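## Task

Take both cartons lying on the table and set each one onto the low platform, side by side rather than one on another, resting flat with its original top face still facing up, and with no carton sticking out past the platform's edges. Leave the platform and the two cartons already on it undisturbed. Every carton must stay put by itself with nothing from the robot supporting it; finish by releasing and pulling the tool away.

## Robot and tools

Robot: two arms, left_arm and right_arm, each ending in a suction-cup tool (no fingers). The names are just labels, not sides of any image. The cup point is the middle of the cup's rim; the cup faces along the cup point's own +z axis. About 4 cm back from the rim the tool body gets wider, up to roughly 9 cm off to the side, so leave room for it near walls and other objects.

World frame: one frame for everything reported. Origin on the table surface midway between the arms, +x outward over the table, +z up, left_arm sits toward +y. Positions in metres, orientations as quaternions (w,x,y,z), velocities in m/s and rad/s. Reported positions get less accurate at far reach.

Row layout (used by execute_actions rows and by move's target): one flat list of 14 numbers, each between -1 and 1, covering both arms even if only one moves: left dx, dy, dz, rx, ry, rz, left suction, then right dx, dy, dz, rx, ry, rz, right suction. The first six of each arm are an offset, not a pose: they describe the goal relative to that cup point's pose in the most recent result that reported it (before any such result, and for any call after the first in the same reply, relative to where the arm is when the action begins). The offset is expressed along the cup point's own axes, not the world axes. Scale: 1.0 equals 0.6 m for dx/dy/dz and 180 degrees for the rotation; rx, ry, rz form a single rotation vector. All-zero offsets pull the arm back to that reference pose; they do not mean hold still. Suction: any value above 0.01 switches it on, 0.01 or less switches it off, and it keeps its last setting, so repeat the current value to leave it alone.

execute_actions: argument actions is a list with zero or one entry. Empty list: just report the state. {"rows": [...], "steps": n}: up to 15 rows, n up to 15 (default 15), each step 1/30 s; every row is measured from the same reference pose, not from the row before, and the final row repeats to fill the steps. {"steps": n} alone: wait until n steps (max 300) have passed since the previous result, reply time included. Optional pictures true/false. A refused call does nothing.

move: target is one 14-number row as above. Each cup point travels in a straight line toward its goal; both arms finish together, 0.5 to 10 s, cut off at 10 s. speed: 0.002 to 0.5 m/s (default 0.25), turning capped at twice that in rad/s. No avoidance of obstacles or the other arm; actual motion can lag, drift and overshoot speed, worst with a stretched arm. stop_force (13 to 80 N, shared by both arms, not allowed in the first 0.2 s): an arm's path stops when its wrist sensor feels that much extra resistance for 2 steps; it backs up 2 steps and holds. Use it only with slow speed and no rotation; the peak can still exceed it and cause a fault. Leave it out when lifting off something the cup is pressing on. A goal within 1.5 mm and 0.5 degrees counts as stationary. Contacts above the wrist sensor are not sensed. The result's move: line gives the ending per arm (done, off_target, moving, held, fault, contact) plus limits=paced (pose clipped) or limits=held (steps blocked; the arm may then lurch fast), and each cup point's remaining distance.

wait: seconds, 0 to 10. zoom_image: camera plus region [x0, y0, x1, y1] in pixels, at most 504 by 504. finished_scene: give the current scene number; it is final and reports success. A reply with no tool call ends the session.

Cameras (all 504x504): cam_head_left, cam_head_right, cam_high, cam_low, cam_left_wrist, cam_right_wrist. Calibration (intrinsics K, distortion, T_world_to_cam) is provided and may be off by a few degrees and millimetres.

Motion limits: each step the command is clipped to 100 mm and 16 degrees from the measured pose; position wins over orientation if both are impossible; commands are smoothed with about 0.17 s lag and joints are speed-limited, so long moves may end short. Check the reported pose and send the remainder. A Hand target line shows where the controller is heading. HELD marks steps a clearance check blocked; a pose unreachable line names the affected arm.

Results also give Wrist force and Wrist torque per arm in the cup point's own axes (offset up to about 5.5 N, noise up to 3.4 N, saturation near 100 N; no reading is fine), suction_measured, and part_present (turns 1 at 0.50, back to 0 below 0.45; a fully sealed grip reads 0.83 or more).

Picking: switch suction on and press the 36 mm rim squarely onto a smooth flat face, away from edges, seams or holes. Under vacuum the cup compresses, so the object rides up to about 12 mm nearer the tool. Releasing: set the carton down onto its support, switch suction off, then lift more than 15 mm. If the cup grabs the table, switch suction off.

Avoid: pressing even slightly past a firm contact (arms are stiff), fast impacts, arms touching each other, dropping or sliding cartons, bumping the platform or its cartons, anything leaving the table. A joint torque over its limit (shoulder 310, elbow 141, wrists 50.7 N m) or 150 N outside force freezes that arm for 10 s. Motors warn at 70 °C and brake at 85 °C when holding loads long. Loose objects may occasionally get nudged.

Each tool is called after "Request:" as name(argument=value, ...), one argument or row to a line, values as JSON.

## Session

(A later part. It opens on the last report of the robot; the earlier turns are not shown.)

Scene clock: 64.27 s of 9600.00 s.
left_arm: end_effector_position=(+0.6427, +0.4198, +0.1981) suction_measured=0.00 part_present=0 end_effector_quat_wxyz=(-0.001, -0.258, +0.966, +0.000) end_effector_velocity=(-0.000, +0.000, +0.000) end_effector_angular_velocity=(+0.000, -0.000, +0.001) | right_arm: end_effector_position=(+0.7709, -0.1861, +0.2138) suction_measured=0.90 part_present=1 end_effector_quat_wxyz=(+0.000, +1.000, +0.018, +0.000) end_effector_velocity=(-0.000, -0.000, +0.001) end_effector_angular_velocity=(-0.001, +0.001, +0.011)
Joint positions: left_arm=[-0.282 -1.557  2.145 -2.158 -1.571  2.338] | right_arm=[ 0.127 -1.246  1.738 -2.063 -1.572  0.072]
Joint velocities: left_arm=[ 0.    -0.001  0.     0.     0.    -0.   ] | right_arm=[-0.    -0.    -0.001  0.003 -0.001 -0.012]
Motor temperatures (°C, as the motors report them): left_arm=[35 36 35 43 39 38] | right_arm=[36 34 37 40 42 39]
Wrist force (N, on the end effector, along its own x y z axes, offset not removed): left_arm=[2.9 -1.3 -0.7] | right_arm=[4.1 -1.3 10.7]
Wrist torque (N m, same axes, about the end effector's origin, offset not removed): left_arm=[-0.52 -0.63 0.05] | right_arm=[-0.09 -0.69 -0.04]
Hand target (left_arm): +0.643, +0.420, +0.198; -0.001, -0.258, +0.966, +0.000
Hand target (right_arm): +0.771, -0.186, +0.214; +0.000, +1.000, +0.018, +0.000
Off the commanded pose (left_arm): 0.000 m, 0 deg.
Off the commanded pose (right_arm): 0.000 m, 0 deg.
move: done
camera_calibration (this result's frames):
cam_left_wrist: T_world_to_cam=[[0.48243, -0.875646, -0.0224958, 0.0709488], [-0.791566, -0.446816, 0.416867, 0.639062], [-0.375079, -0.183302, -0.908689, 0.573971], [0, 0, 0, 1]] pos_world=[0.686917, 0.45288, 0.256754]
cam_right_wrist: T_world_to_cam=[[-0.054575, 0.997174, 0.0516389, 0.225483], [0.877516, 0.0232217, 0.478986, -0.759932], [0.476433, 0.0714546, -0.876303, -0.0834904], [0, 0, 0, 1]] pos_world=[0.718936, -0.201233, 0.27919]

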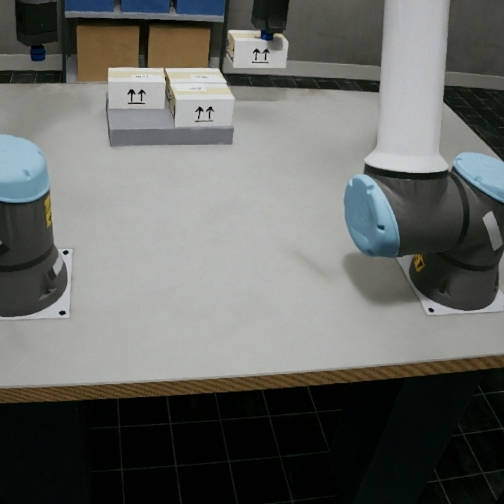

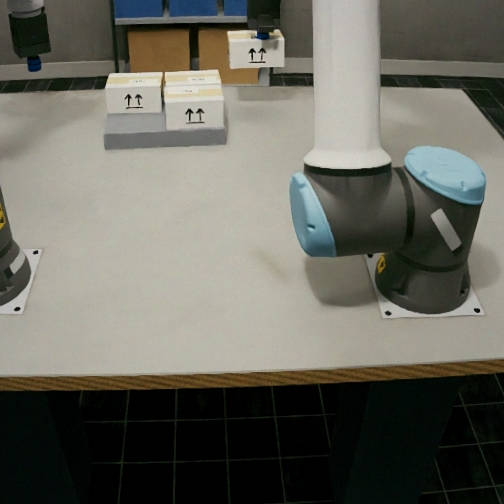

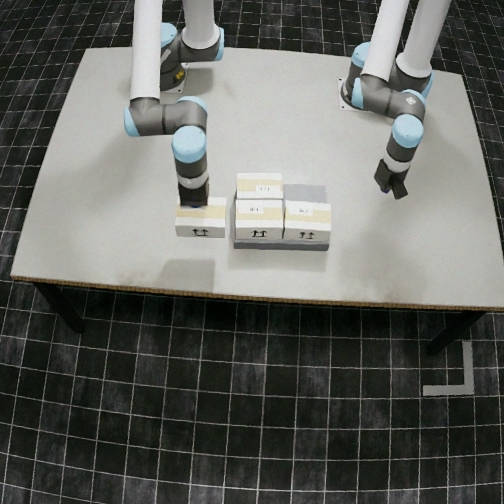

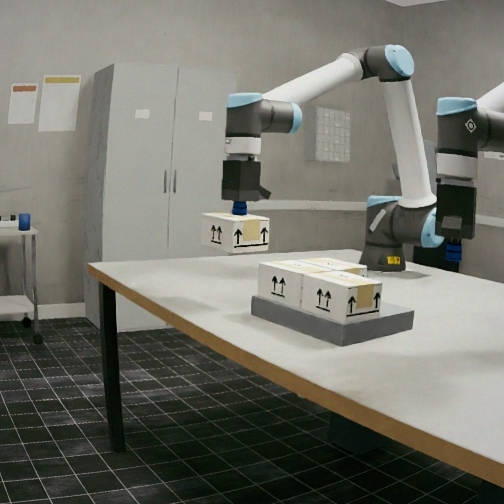

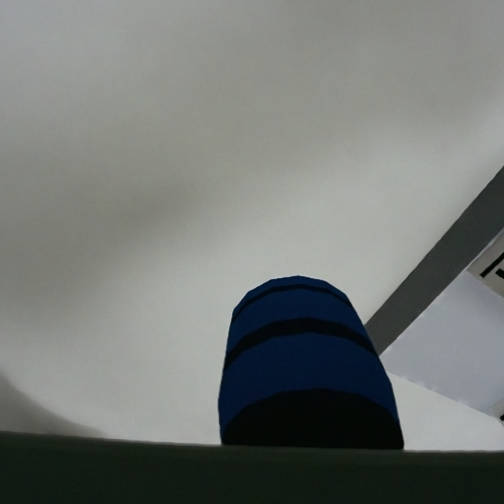

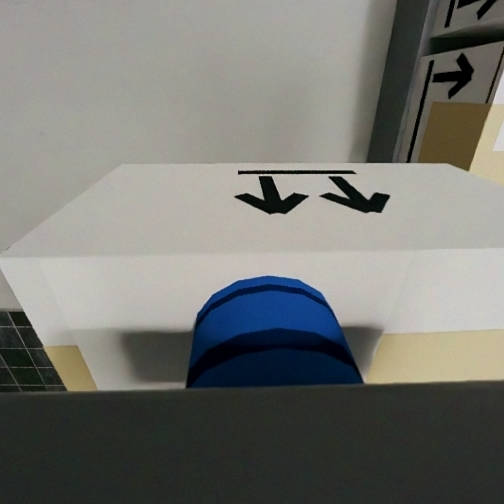

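Request:
move(
  target=[0,0,0,0,0,0,0,-0.288,-0.554,0,0,0,0,1],
)

Request:
move(
  target=[0,0,0,0,0,0,0,0,0,0.145,0,0,0,1],
  speed=0.03,
  stop_force=13,
)

Request:
zoom_image(
  camera="cam_head_right",
  region=[80,50,260,170],
)

Scene clock: 70.17 s of 9600.00 s.
left_arm: end_effector_position=(+0.6427, +0.4198, +0.1981) suction_measured=0.00 part_present=0 end_effector_quat_wxyz=(-0.001, -0.258, +0.966, +0.000) end_effector_velocity=(+0.000, +0.000, -0.000) end_effector_angular_velocity=(-0.000, -0.000, +0.000) | right_arm: end_effector_position=(+0.5866, +0.1397, +0.2137) suction_measured=0.90 part_present=1 end_effector_quat_wxyz=(+0.001, +1.000, +0.018, +0.000) end_effector_velocity=(+0.001, +0.002, +0.001) end_effector_angular_velocity=(+0.001, -0.003, -0.000)
Joint positions: left_arm=[-0.282 -1.557  2.145 -2.158 -1.571  2.338] | right_arm=[ 0.578 -1.231  1.717 -2.057 -1.572  0.523]
Joint velocities: left_arm=[ 0.001  0.     0.    -0.001 -0.     0.   ] | right_arm=[ 0.002  0.002 -0.003 -0.001 -0.     0.003]
Motor temperatures (°C, as the motors report them): left_arm=[35 36 35 43 39 38] | right_arm=[36 34 37 40 42 39]
Wrist force (N, on the end effector, along its own x y z axes, offset not removed): left_arm=[3.2 -3.8 3.2] | right_arm=[2.7 2.1 5.9]
Wrist torque (N m, same axes, about the end effector's origin, offset not removed): left_arm=[-1.07 -0.57 0.06] | right_arm=[0.67 -0.28 -0.16]
Hand target (left_arm): +0.643, +0.420, +0.198; -0.001, -0.258, +0.966, +0.000
Hand target (right_arm): +0.587, +0.140, +0.214; +0.001, +1.000, +0.018, +0.000
Off the commanded pose (left_arm): 0.000 m, 0 deg.
Off the commanded pose (right_arm): 0.000 m, 0 deg.
After step 90, 0.83 s passed at rest.
move: done
camera_calibration (this result's frames):
cam_left_wrist: T_world_to_cam=[[0.48243, -0.875646, -0.0224958, 0.0709488], [-0.791566, -0.446816, 0.416867, 0.639062], [-0.375079, -0.183302, -0.908689, 0.573971], [0, 0, 0, 1]] pos_world=[0.686917, 0.45288, 0.256754]
cam_right_wrist: T_world_to_cam=[[-0.0546025, 0.99719, 0.0512984, -0.10937], [0.877224, 0.023366, 0.479513, -0.605654], [0.476966, 0.0711828, -0.876034, -0.0193755], [0, 0, 0, 1]] pos_world=[0.534564, 0.124593, 0.279056]

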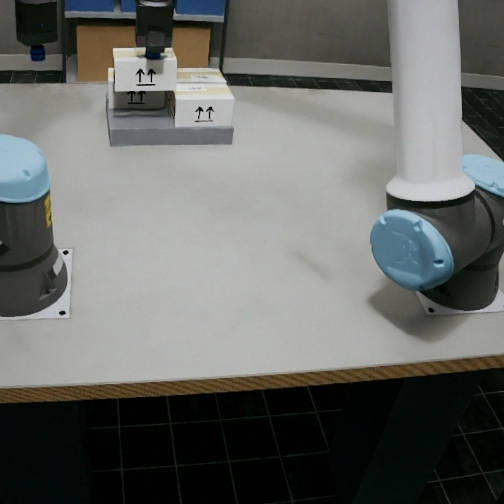

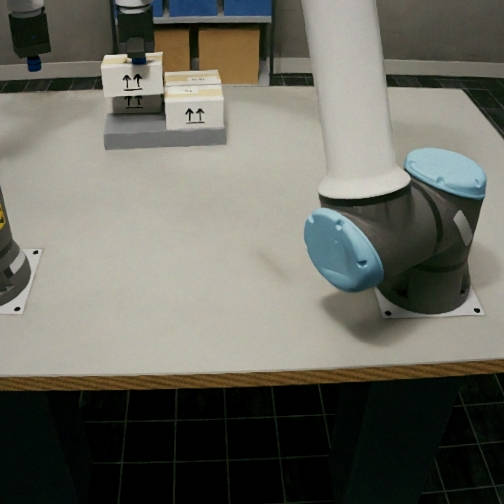

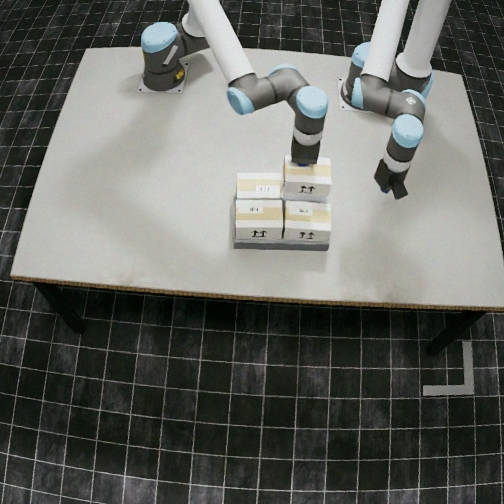

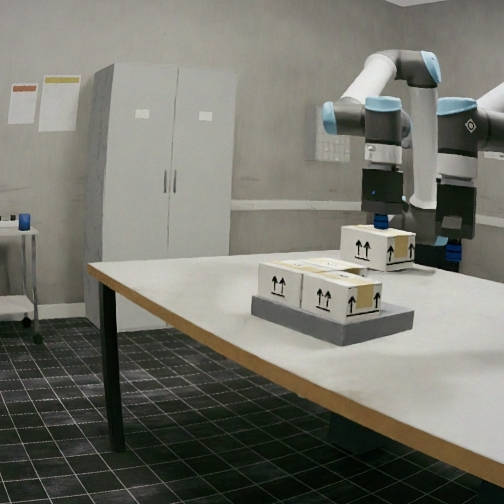

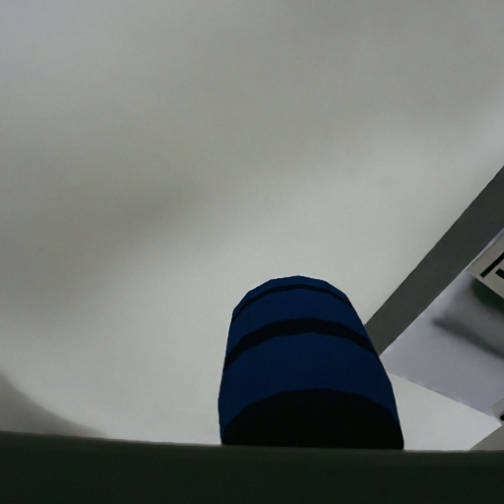

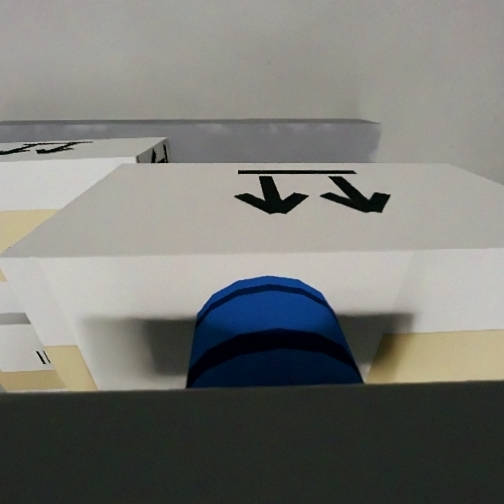

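Scene clock: 71.63 s of 9600.00 s.
left_arm: end_effector_position=(+0.6427, +0.4198, +0.1981) suction_measured=0.00 part_present=0 end_effector_quat_wxyz=(-0.001, -0.258, +0.966, +0.000) end_effector_velocity=(-0.000, -0.000, -0.000) end_effector_angular_velocity=(+0.000, +0.001, -0.000) | right_arm: end_effector_position=(+0.5865, +0.1397, +0.1867) suction_measured=0.89 part_present=1 end_effector_quat_wxyz=(+0.001, +1.000, +0.018, +0.000) end_effector_velocity=(+0.000, +0.000, +0.003) end_effector_angular_velocity=(+0.001, -0.001, -0.000)
Joint positions: left_arm=[-0.282 -1.557  2.145 -2.158 -1.571  2.338] | right_arm=[ 0.578 -1.209  1.74  -2.102 -1.572  0.523]
Joint velocities: left_arm=[-0.     0.001  0.    -0.     0.     0.   ] | right_arm=[-0.    -0.002 -0.002  0.002  0.     0.   ]
Motor temperatures (°C, as the motors report them): left_arm=[35 36 35 43 39 38] | right_arm=[36 34 37 40 42 39]
Wrist force (N, on the end effector, along its own x y z axes, offset not removed): left_arm=[4.6 -2.1 0.3] | right_arm=[0.2 -2.3 10.5]
Wrist torque (N m, same axes, about the end effector's origin, offset not removed): left_arm=[-0.71 -1.05 0.13] | right_arm=[-0.37 0.22 -0.14]
Hand target (left_arm): +0.643, +0.420, +0.198; -0.001, -0.258, +0.966, +0.000
Hand target (right_arm): +0.587, +0.140, +0.187; +0.001, +1.000, +0.018, +0.000
Off the commanded pose (left_arm): 0.000 m, 0 deg.
Off the commanded pose (right_arm): 0.060 m, 0 deg.
move: contact (right_arm)
camera_calibration (this result's frames):
cam_left_wrist: T_world_to_cam=[[0.48243, -0.875646, -0.0224957, 0.0709488], [-0.791566, -0.446816, 0.416867, 0.639062], [-0.375079, -0.183302, -0.908689, 0.573971], [0, 0, 0, 1]] pos_world=[0.686917, 0.45288, 0.256754]
cam_right_wrist: T_world_to_cam=[[-0.0546037, 0.997194, 0.0512168, -0.107966], [0.87728, 0.0234147, 0.479407, -0.592695], [0.476862, 0.0711089, -0.876097, -0.0428698], [0, 0, 0, 1]] pos_world=[0.534508, 0.12459, 0.252114]

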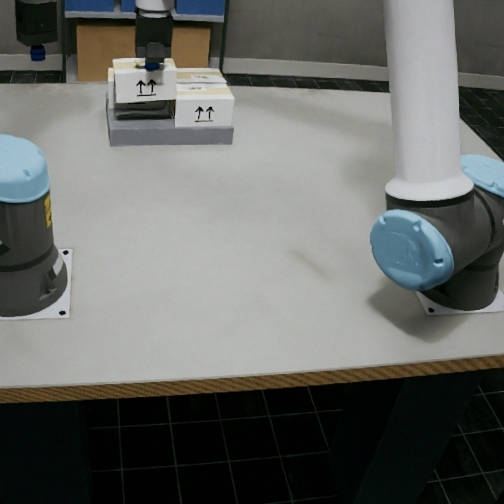

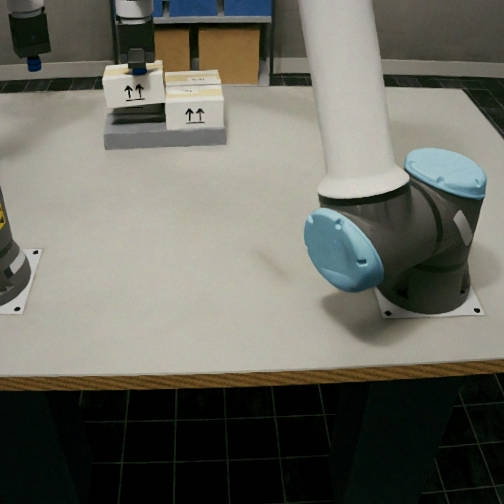

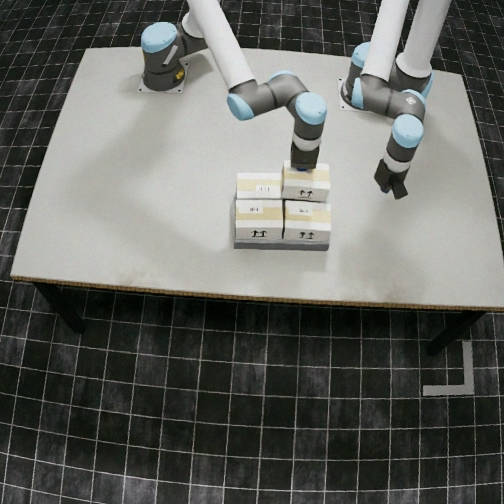

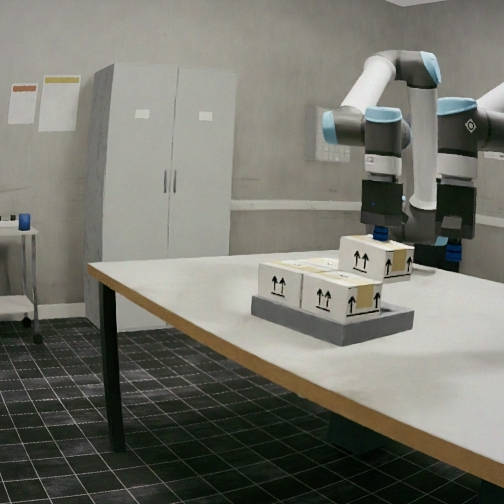

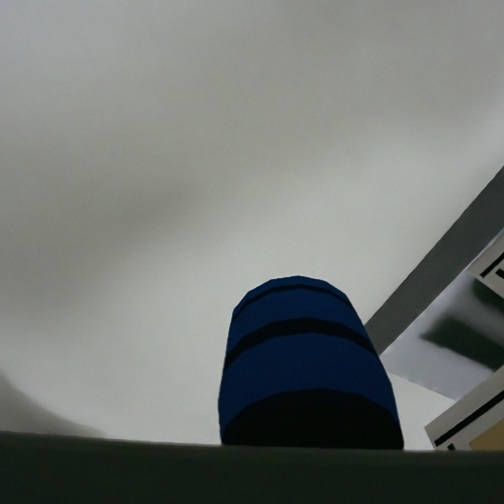

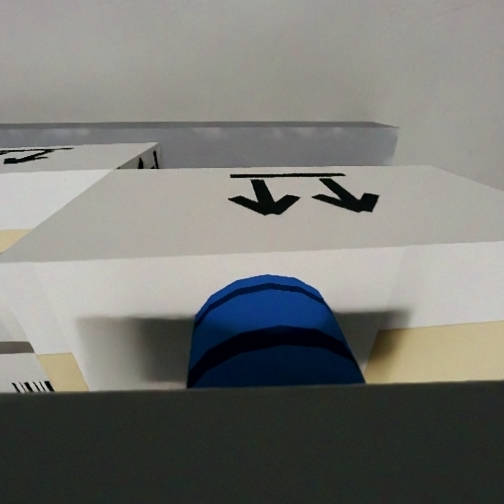

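Region (80, 50, 260, 170) of cam_head_right's 504x504 image, scaled by 2.800, with more detail than that image has.

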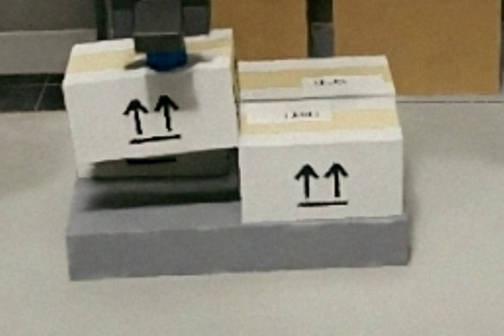

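Caught on the first carton's edge; lift, shift +y.

Request:
move(
  target=[0,0,0,0,0,0,0,0,-0.012,-0.03,0,0,0,1],
  speed=0.03,
)

Request:
move(
  target=[0,0,0,0,0,0,0,0,0,0.135,0,0,0,1],
  speed=0.02,
  stop_force=13,
)

Request:
zoom_image(
  camera="cam_head_right",
  region=[80,50,260,170],
)

Scene clock: 75.77 s of 9600.00 s.
left_arm: end_effector_position=(+0.6427, +0.4198, +0.1981) suction_measured=0.00 part_present=0 end_effector_quat_wxyz=(-0.001, -0.258, +0.966, +0.000) end_effector_velocity=(-0.000, -0.000, -0.001) end_effector_angular_velocity=(+0.001, +0.003, -0.000) | right_arm: end_effector_position=(+0.5863, +0.1468, +0.2045) suction_measured=0.89 part_present=1 end_effector_quat_wxyz=(+0.001, +1.000, +0.018, +0.000) end_effector_velocity=(-0.001, +0.001, +0.002) end_effector_angular_velocity=(+0.001, +0.001, +0.001)
Joint positions: left_arm=[-0.282 -1.557  2.145 -2.158 -1.571  2.338] | right_arm=[ 0.585 -1.217  1.715 -2.069 -1.572  0.531]
Joint velocities: left_arm=[-0.     0.002 -0.     0.001 -0.     0.   ] | right_arm=[ 0.001 -0.001 -0.002  0.004  0.001  0.001]
Motor temperatures (°C, as the motors report them): left_arm=[35 36 35 43 39 38] | right_arm=[36 34 37 40 42 39]
Wrist force (N, on the end effector, along its own x y z axes, offset not removed): left_arm=[-2.8 -2.5 0.7] | right_arm=[4.3 7.7 9.5]
Wrist torque (N m, same axes, about the end effector's origin, offset not removed): left_arm=[-0.78 0.19 0.04] | right_arm=[1.30 -0.67 0.01]
Hand target (left_arm): +0.643, +0.420, +0.198; -0.001, -0.258, +0.966, +0.000
Hand target (right_arm): +0.586, +0.147, +0.205; +0.001, +1.000, +0.018, +0.000
Off the commanded pose (left_arm): 0.000 m, 0 deg.
Off the commanded pose (right_arm): 0.000 m, 0 deg.
After step 90, 0.17 s passed at rest.
move: done
camera_calibration (this result's frames):
cam_left_wrist: T_world_to_cam=[[0.48243, -0.875646, -0.0224957, 0.0709489], [-0.791566, -0.446816, 0.416867, 0.639062], [-0.375079, -0.183302, -0.908689, 0.573971], [0, 0, 0, 1]] pos_world=[0.686917, 0.45288, 0.256754]
cam_right_wrist: T_world_to_cam=[[-0.0546046, 0.997193, 0.0512235, -0.116015], [0.877274, 0.0234115, 0.479418, -0.60119], [0.476873, 0.0711155, -0.876091, -0.0276569], [0, 0, 0, 1]] pos_world=[0.534262, 0.131731, 0.269934]

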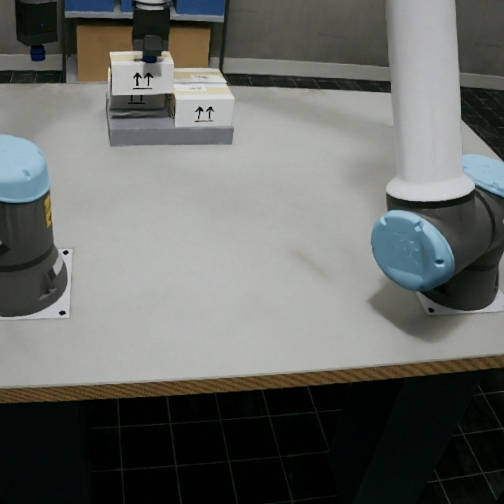

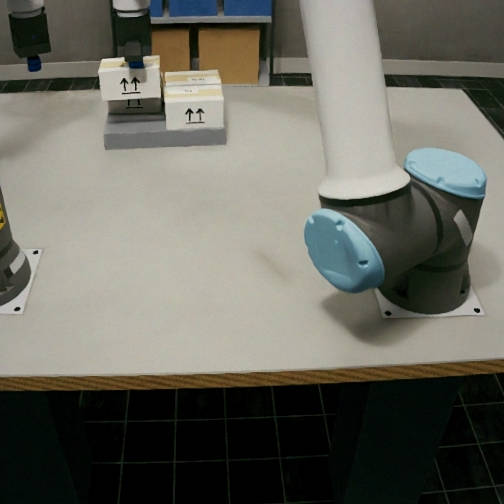

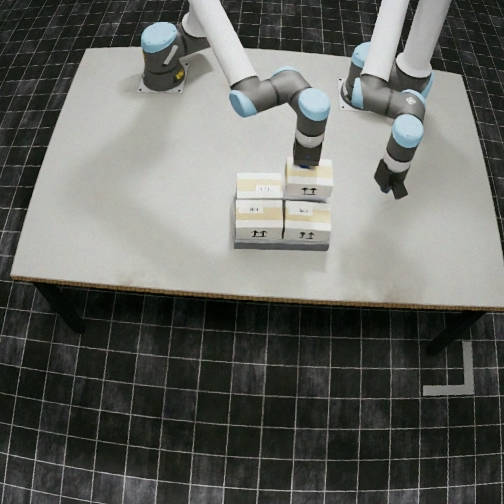

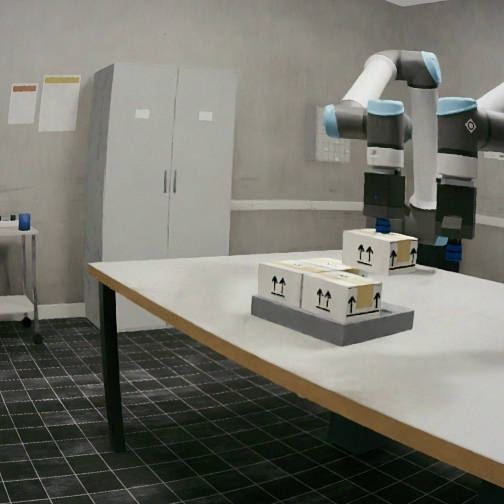

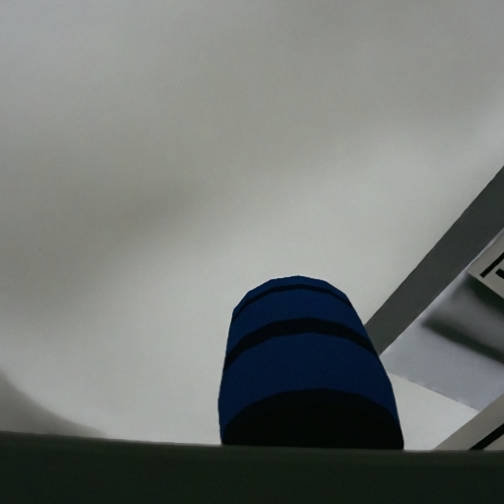

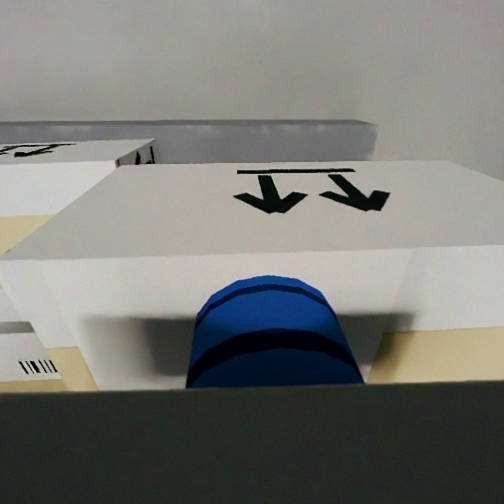

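Scene clock: 80.10 s of 9600.00 s.
left_arm: end_effector_position=(+0.6427, +0.4198, +0.1981) suction_measured=0.00 part_present=0 end_effector_quat_wxyz=(-0.001, -0.258, +0.966, +0.000) end_effector_velocity=(-0.000, -0.000, +0.001) end_effector_angular_velocity=(-0.000, -0.001, -0.001) | right_arm: end_effector_position=(+0.5862, +0.1468, +0.1238) suction_measured=0.90 part_present=1 end_effector_quat_wxyz=(+0.001, +1.000, +0.018, +0.000) end_effector_velocity=(+0.001, +0.000, -0.001) end_effector_angular_velocity=(+0.001, -0.001, -0.000)
Joint positions: left_arm=[-0.282 -1.557  2.145 -2.158 -1.571  2.338] | right_arm=[ 0.585 -1.145  1.777 -2.202 -1.572  0.531]
Joint velocities: left_arm=[-0.    -0.001  0.    -0.     0.     0.   ] | right_arm=[-0.     0.002  0.    -0.003  0.     0.   ]
Motor temperatures (°C, as the motors report them): left_arm=[35 36 35 43 39 38] | right_arm=[36 34 37 40 42 39]
Wrist force (N, on the end effector, along its own x y z axes, offset not removed): left_arm=[3.7 -2.9 -3.9] | right_arm=[5.4 -0.1 16.6]
Wrist torque (N m, same axes, about the end effector's origin, offset not removed): left_arm=[-0.87 -0.56 0.15] | right_arm=[-0.05 -0.73 0.01]
Hand target (left_arm): +0.643, +0.420, +0.198; -0.001, -0.258, +0.966, +0.000
Hand target (right_arm): +0.586, +0.147, +0.124; +0.001, +1.000, +0.018, +0.000
Off the commanded pose (left_arm): 0.000 m, 0 deg.
Off the commanded pose (right_arm): 0.000 m, 0 deg.
move: done
camera_calibration (this result's frames):
cam_right_wrist: T_world_to_cam=[[-0.0546039, 0.997193, 0.0512212, -0.111818], [0.877276, 0.0234123, 0.479414, -0.562412], [0.476869, 0.071113, -0.876093, -0.0984051], [0, 0, 0, 1]] pos_world=[0.534211, 0.131669, 0.189144]

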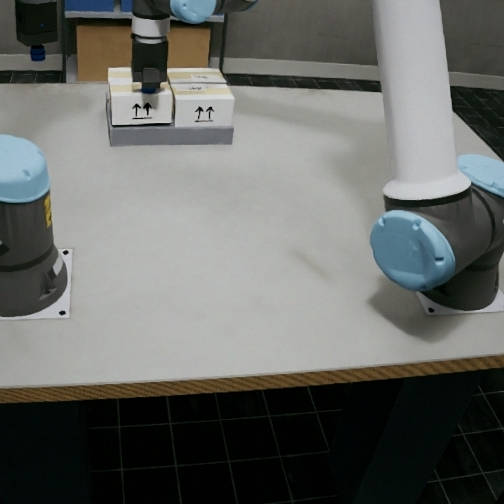

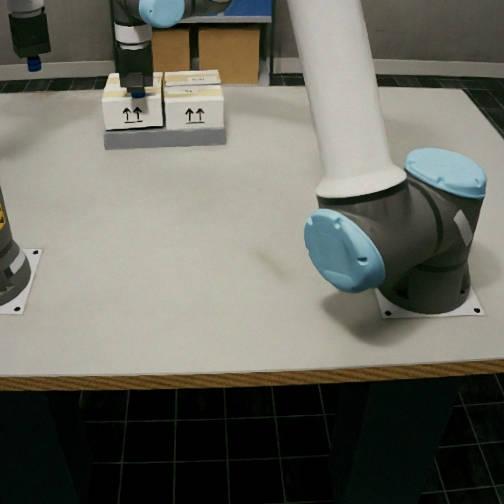

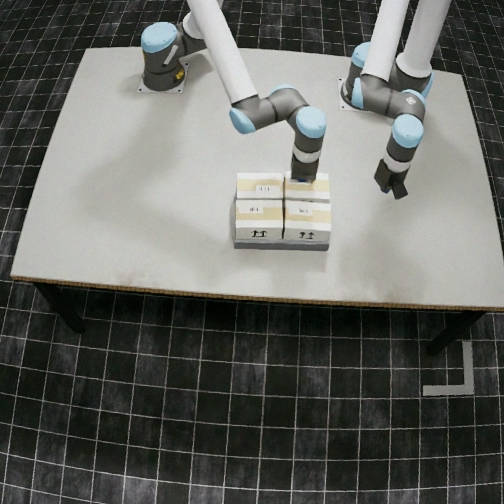

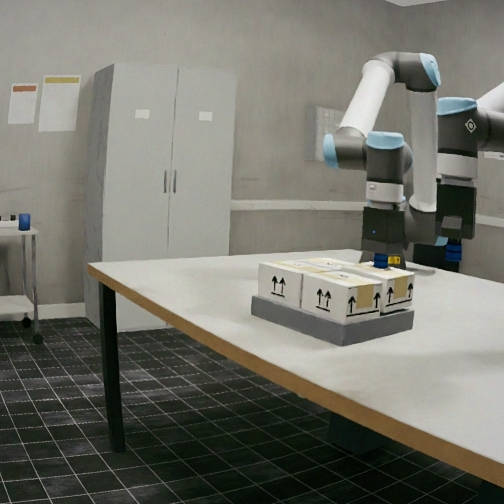

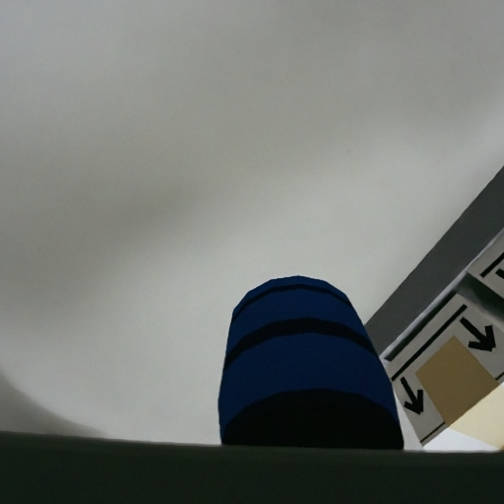

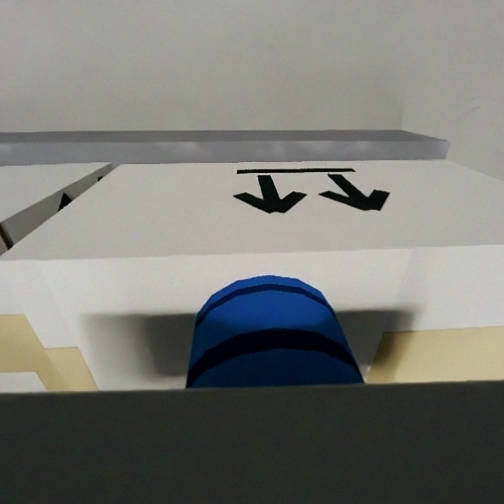

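Region (80, 50, 260, 170) of cam_head_right's 504x504 image, scaled by 2.800, with more detail than that image has.

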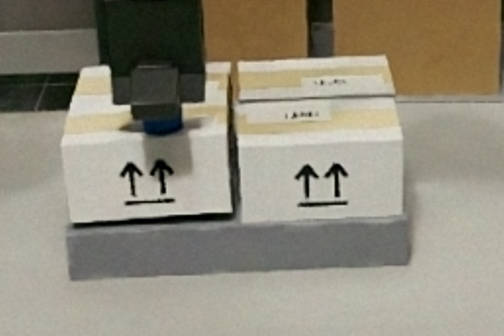

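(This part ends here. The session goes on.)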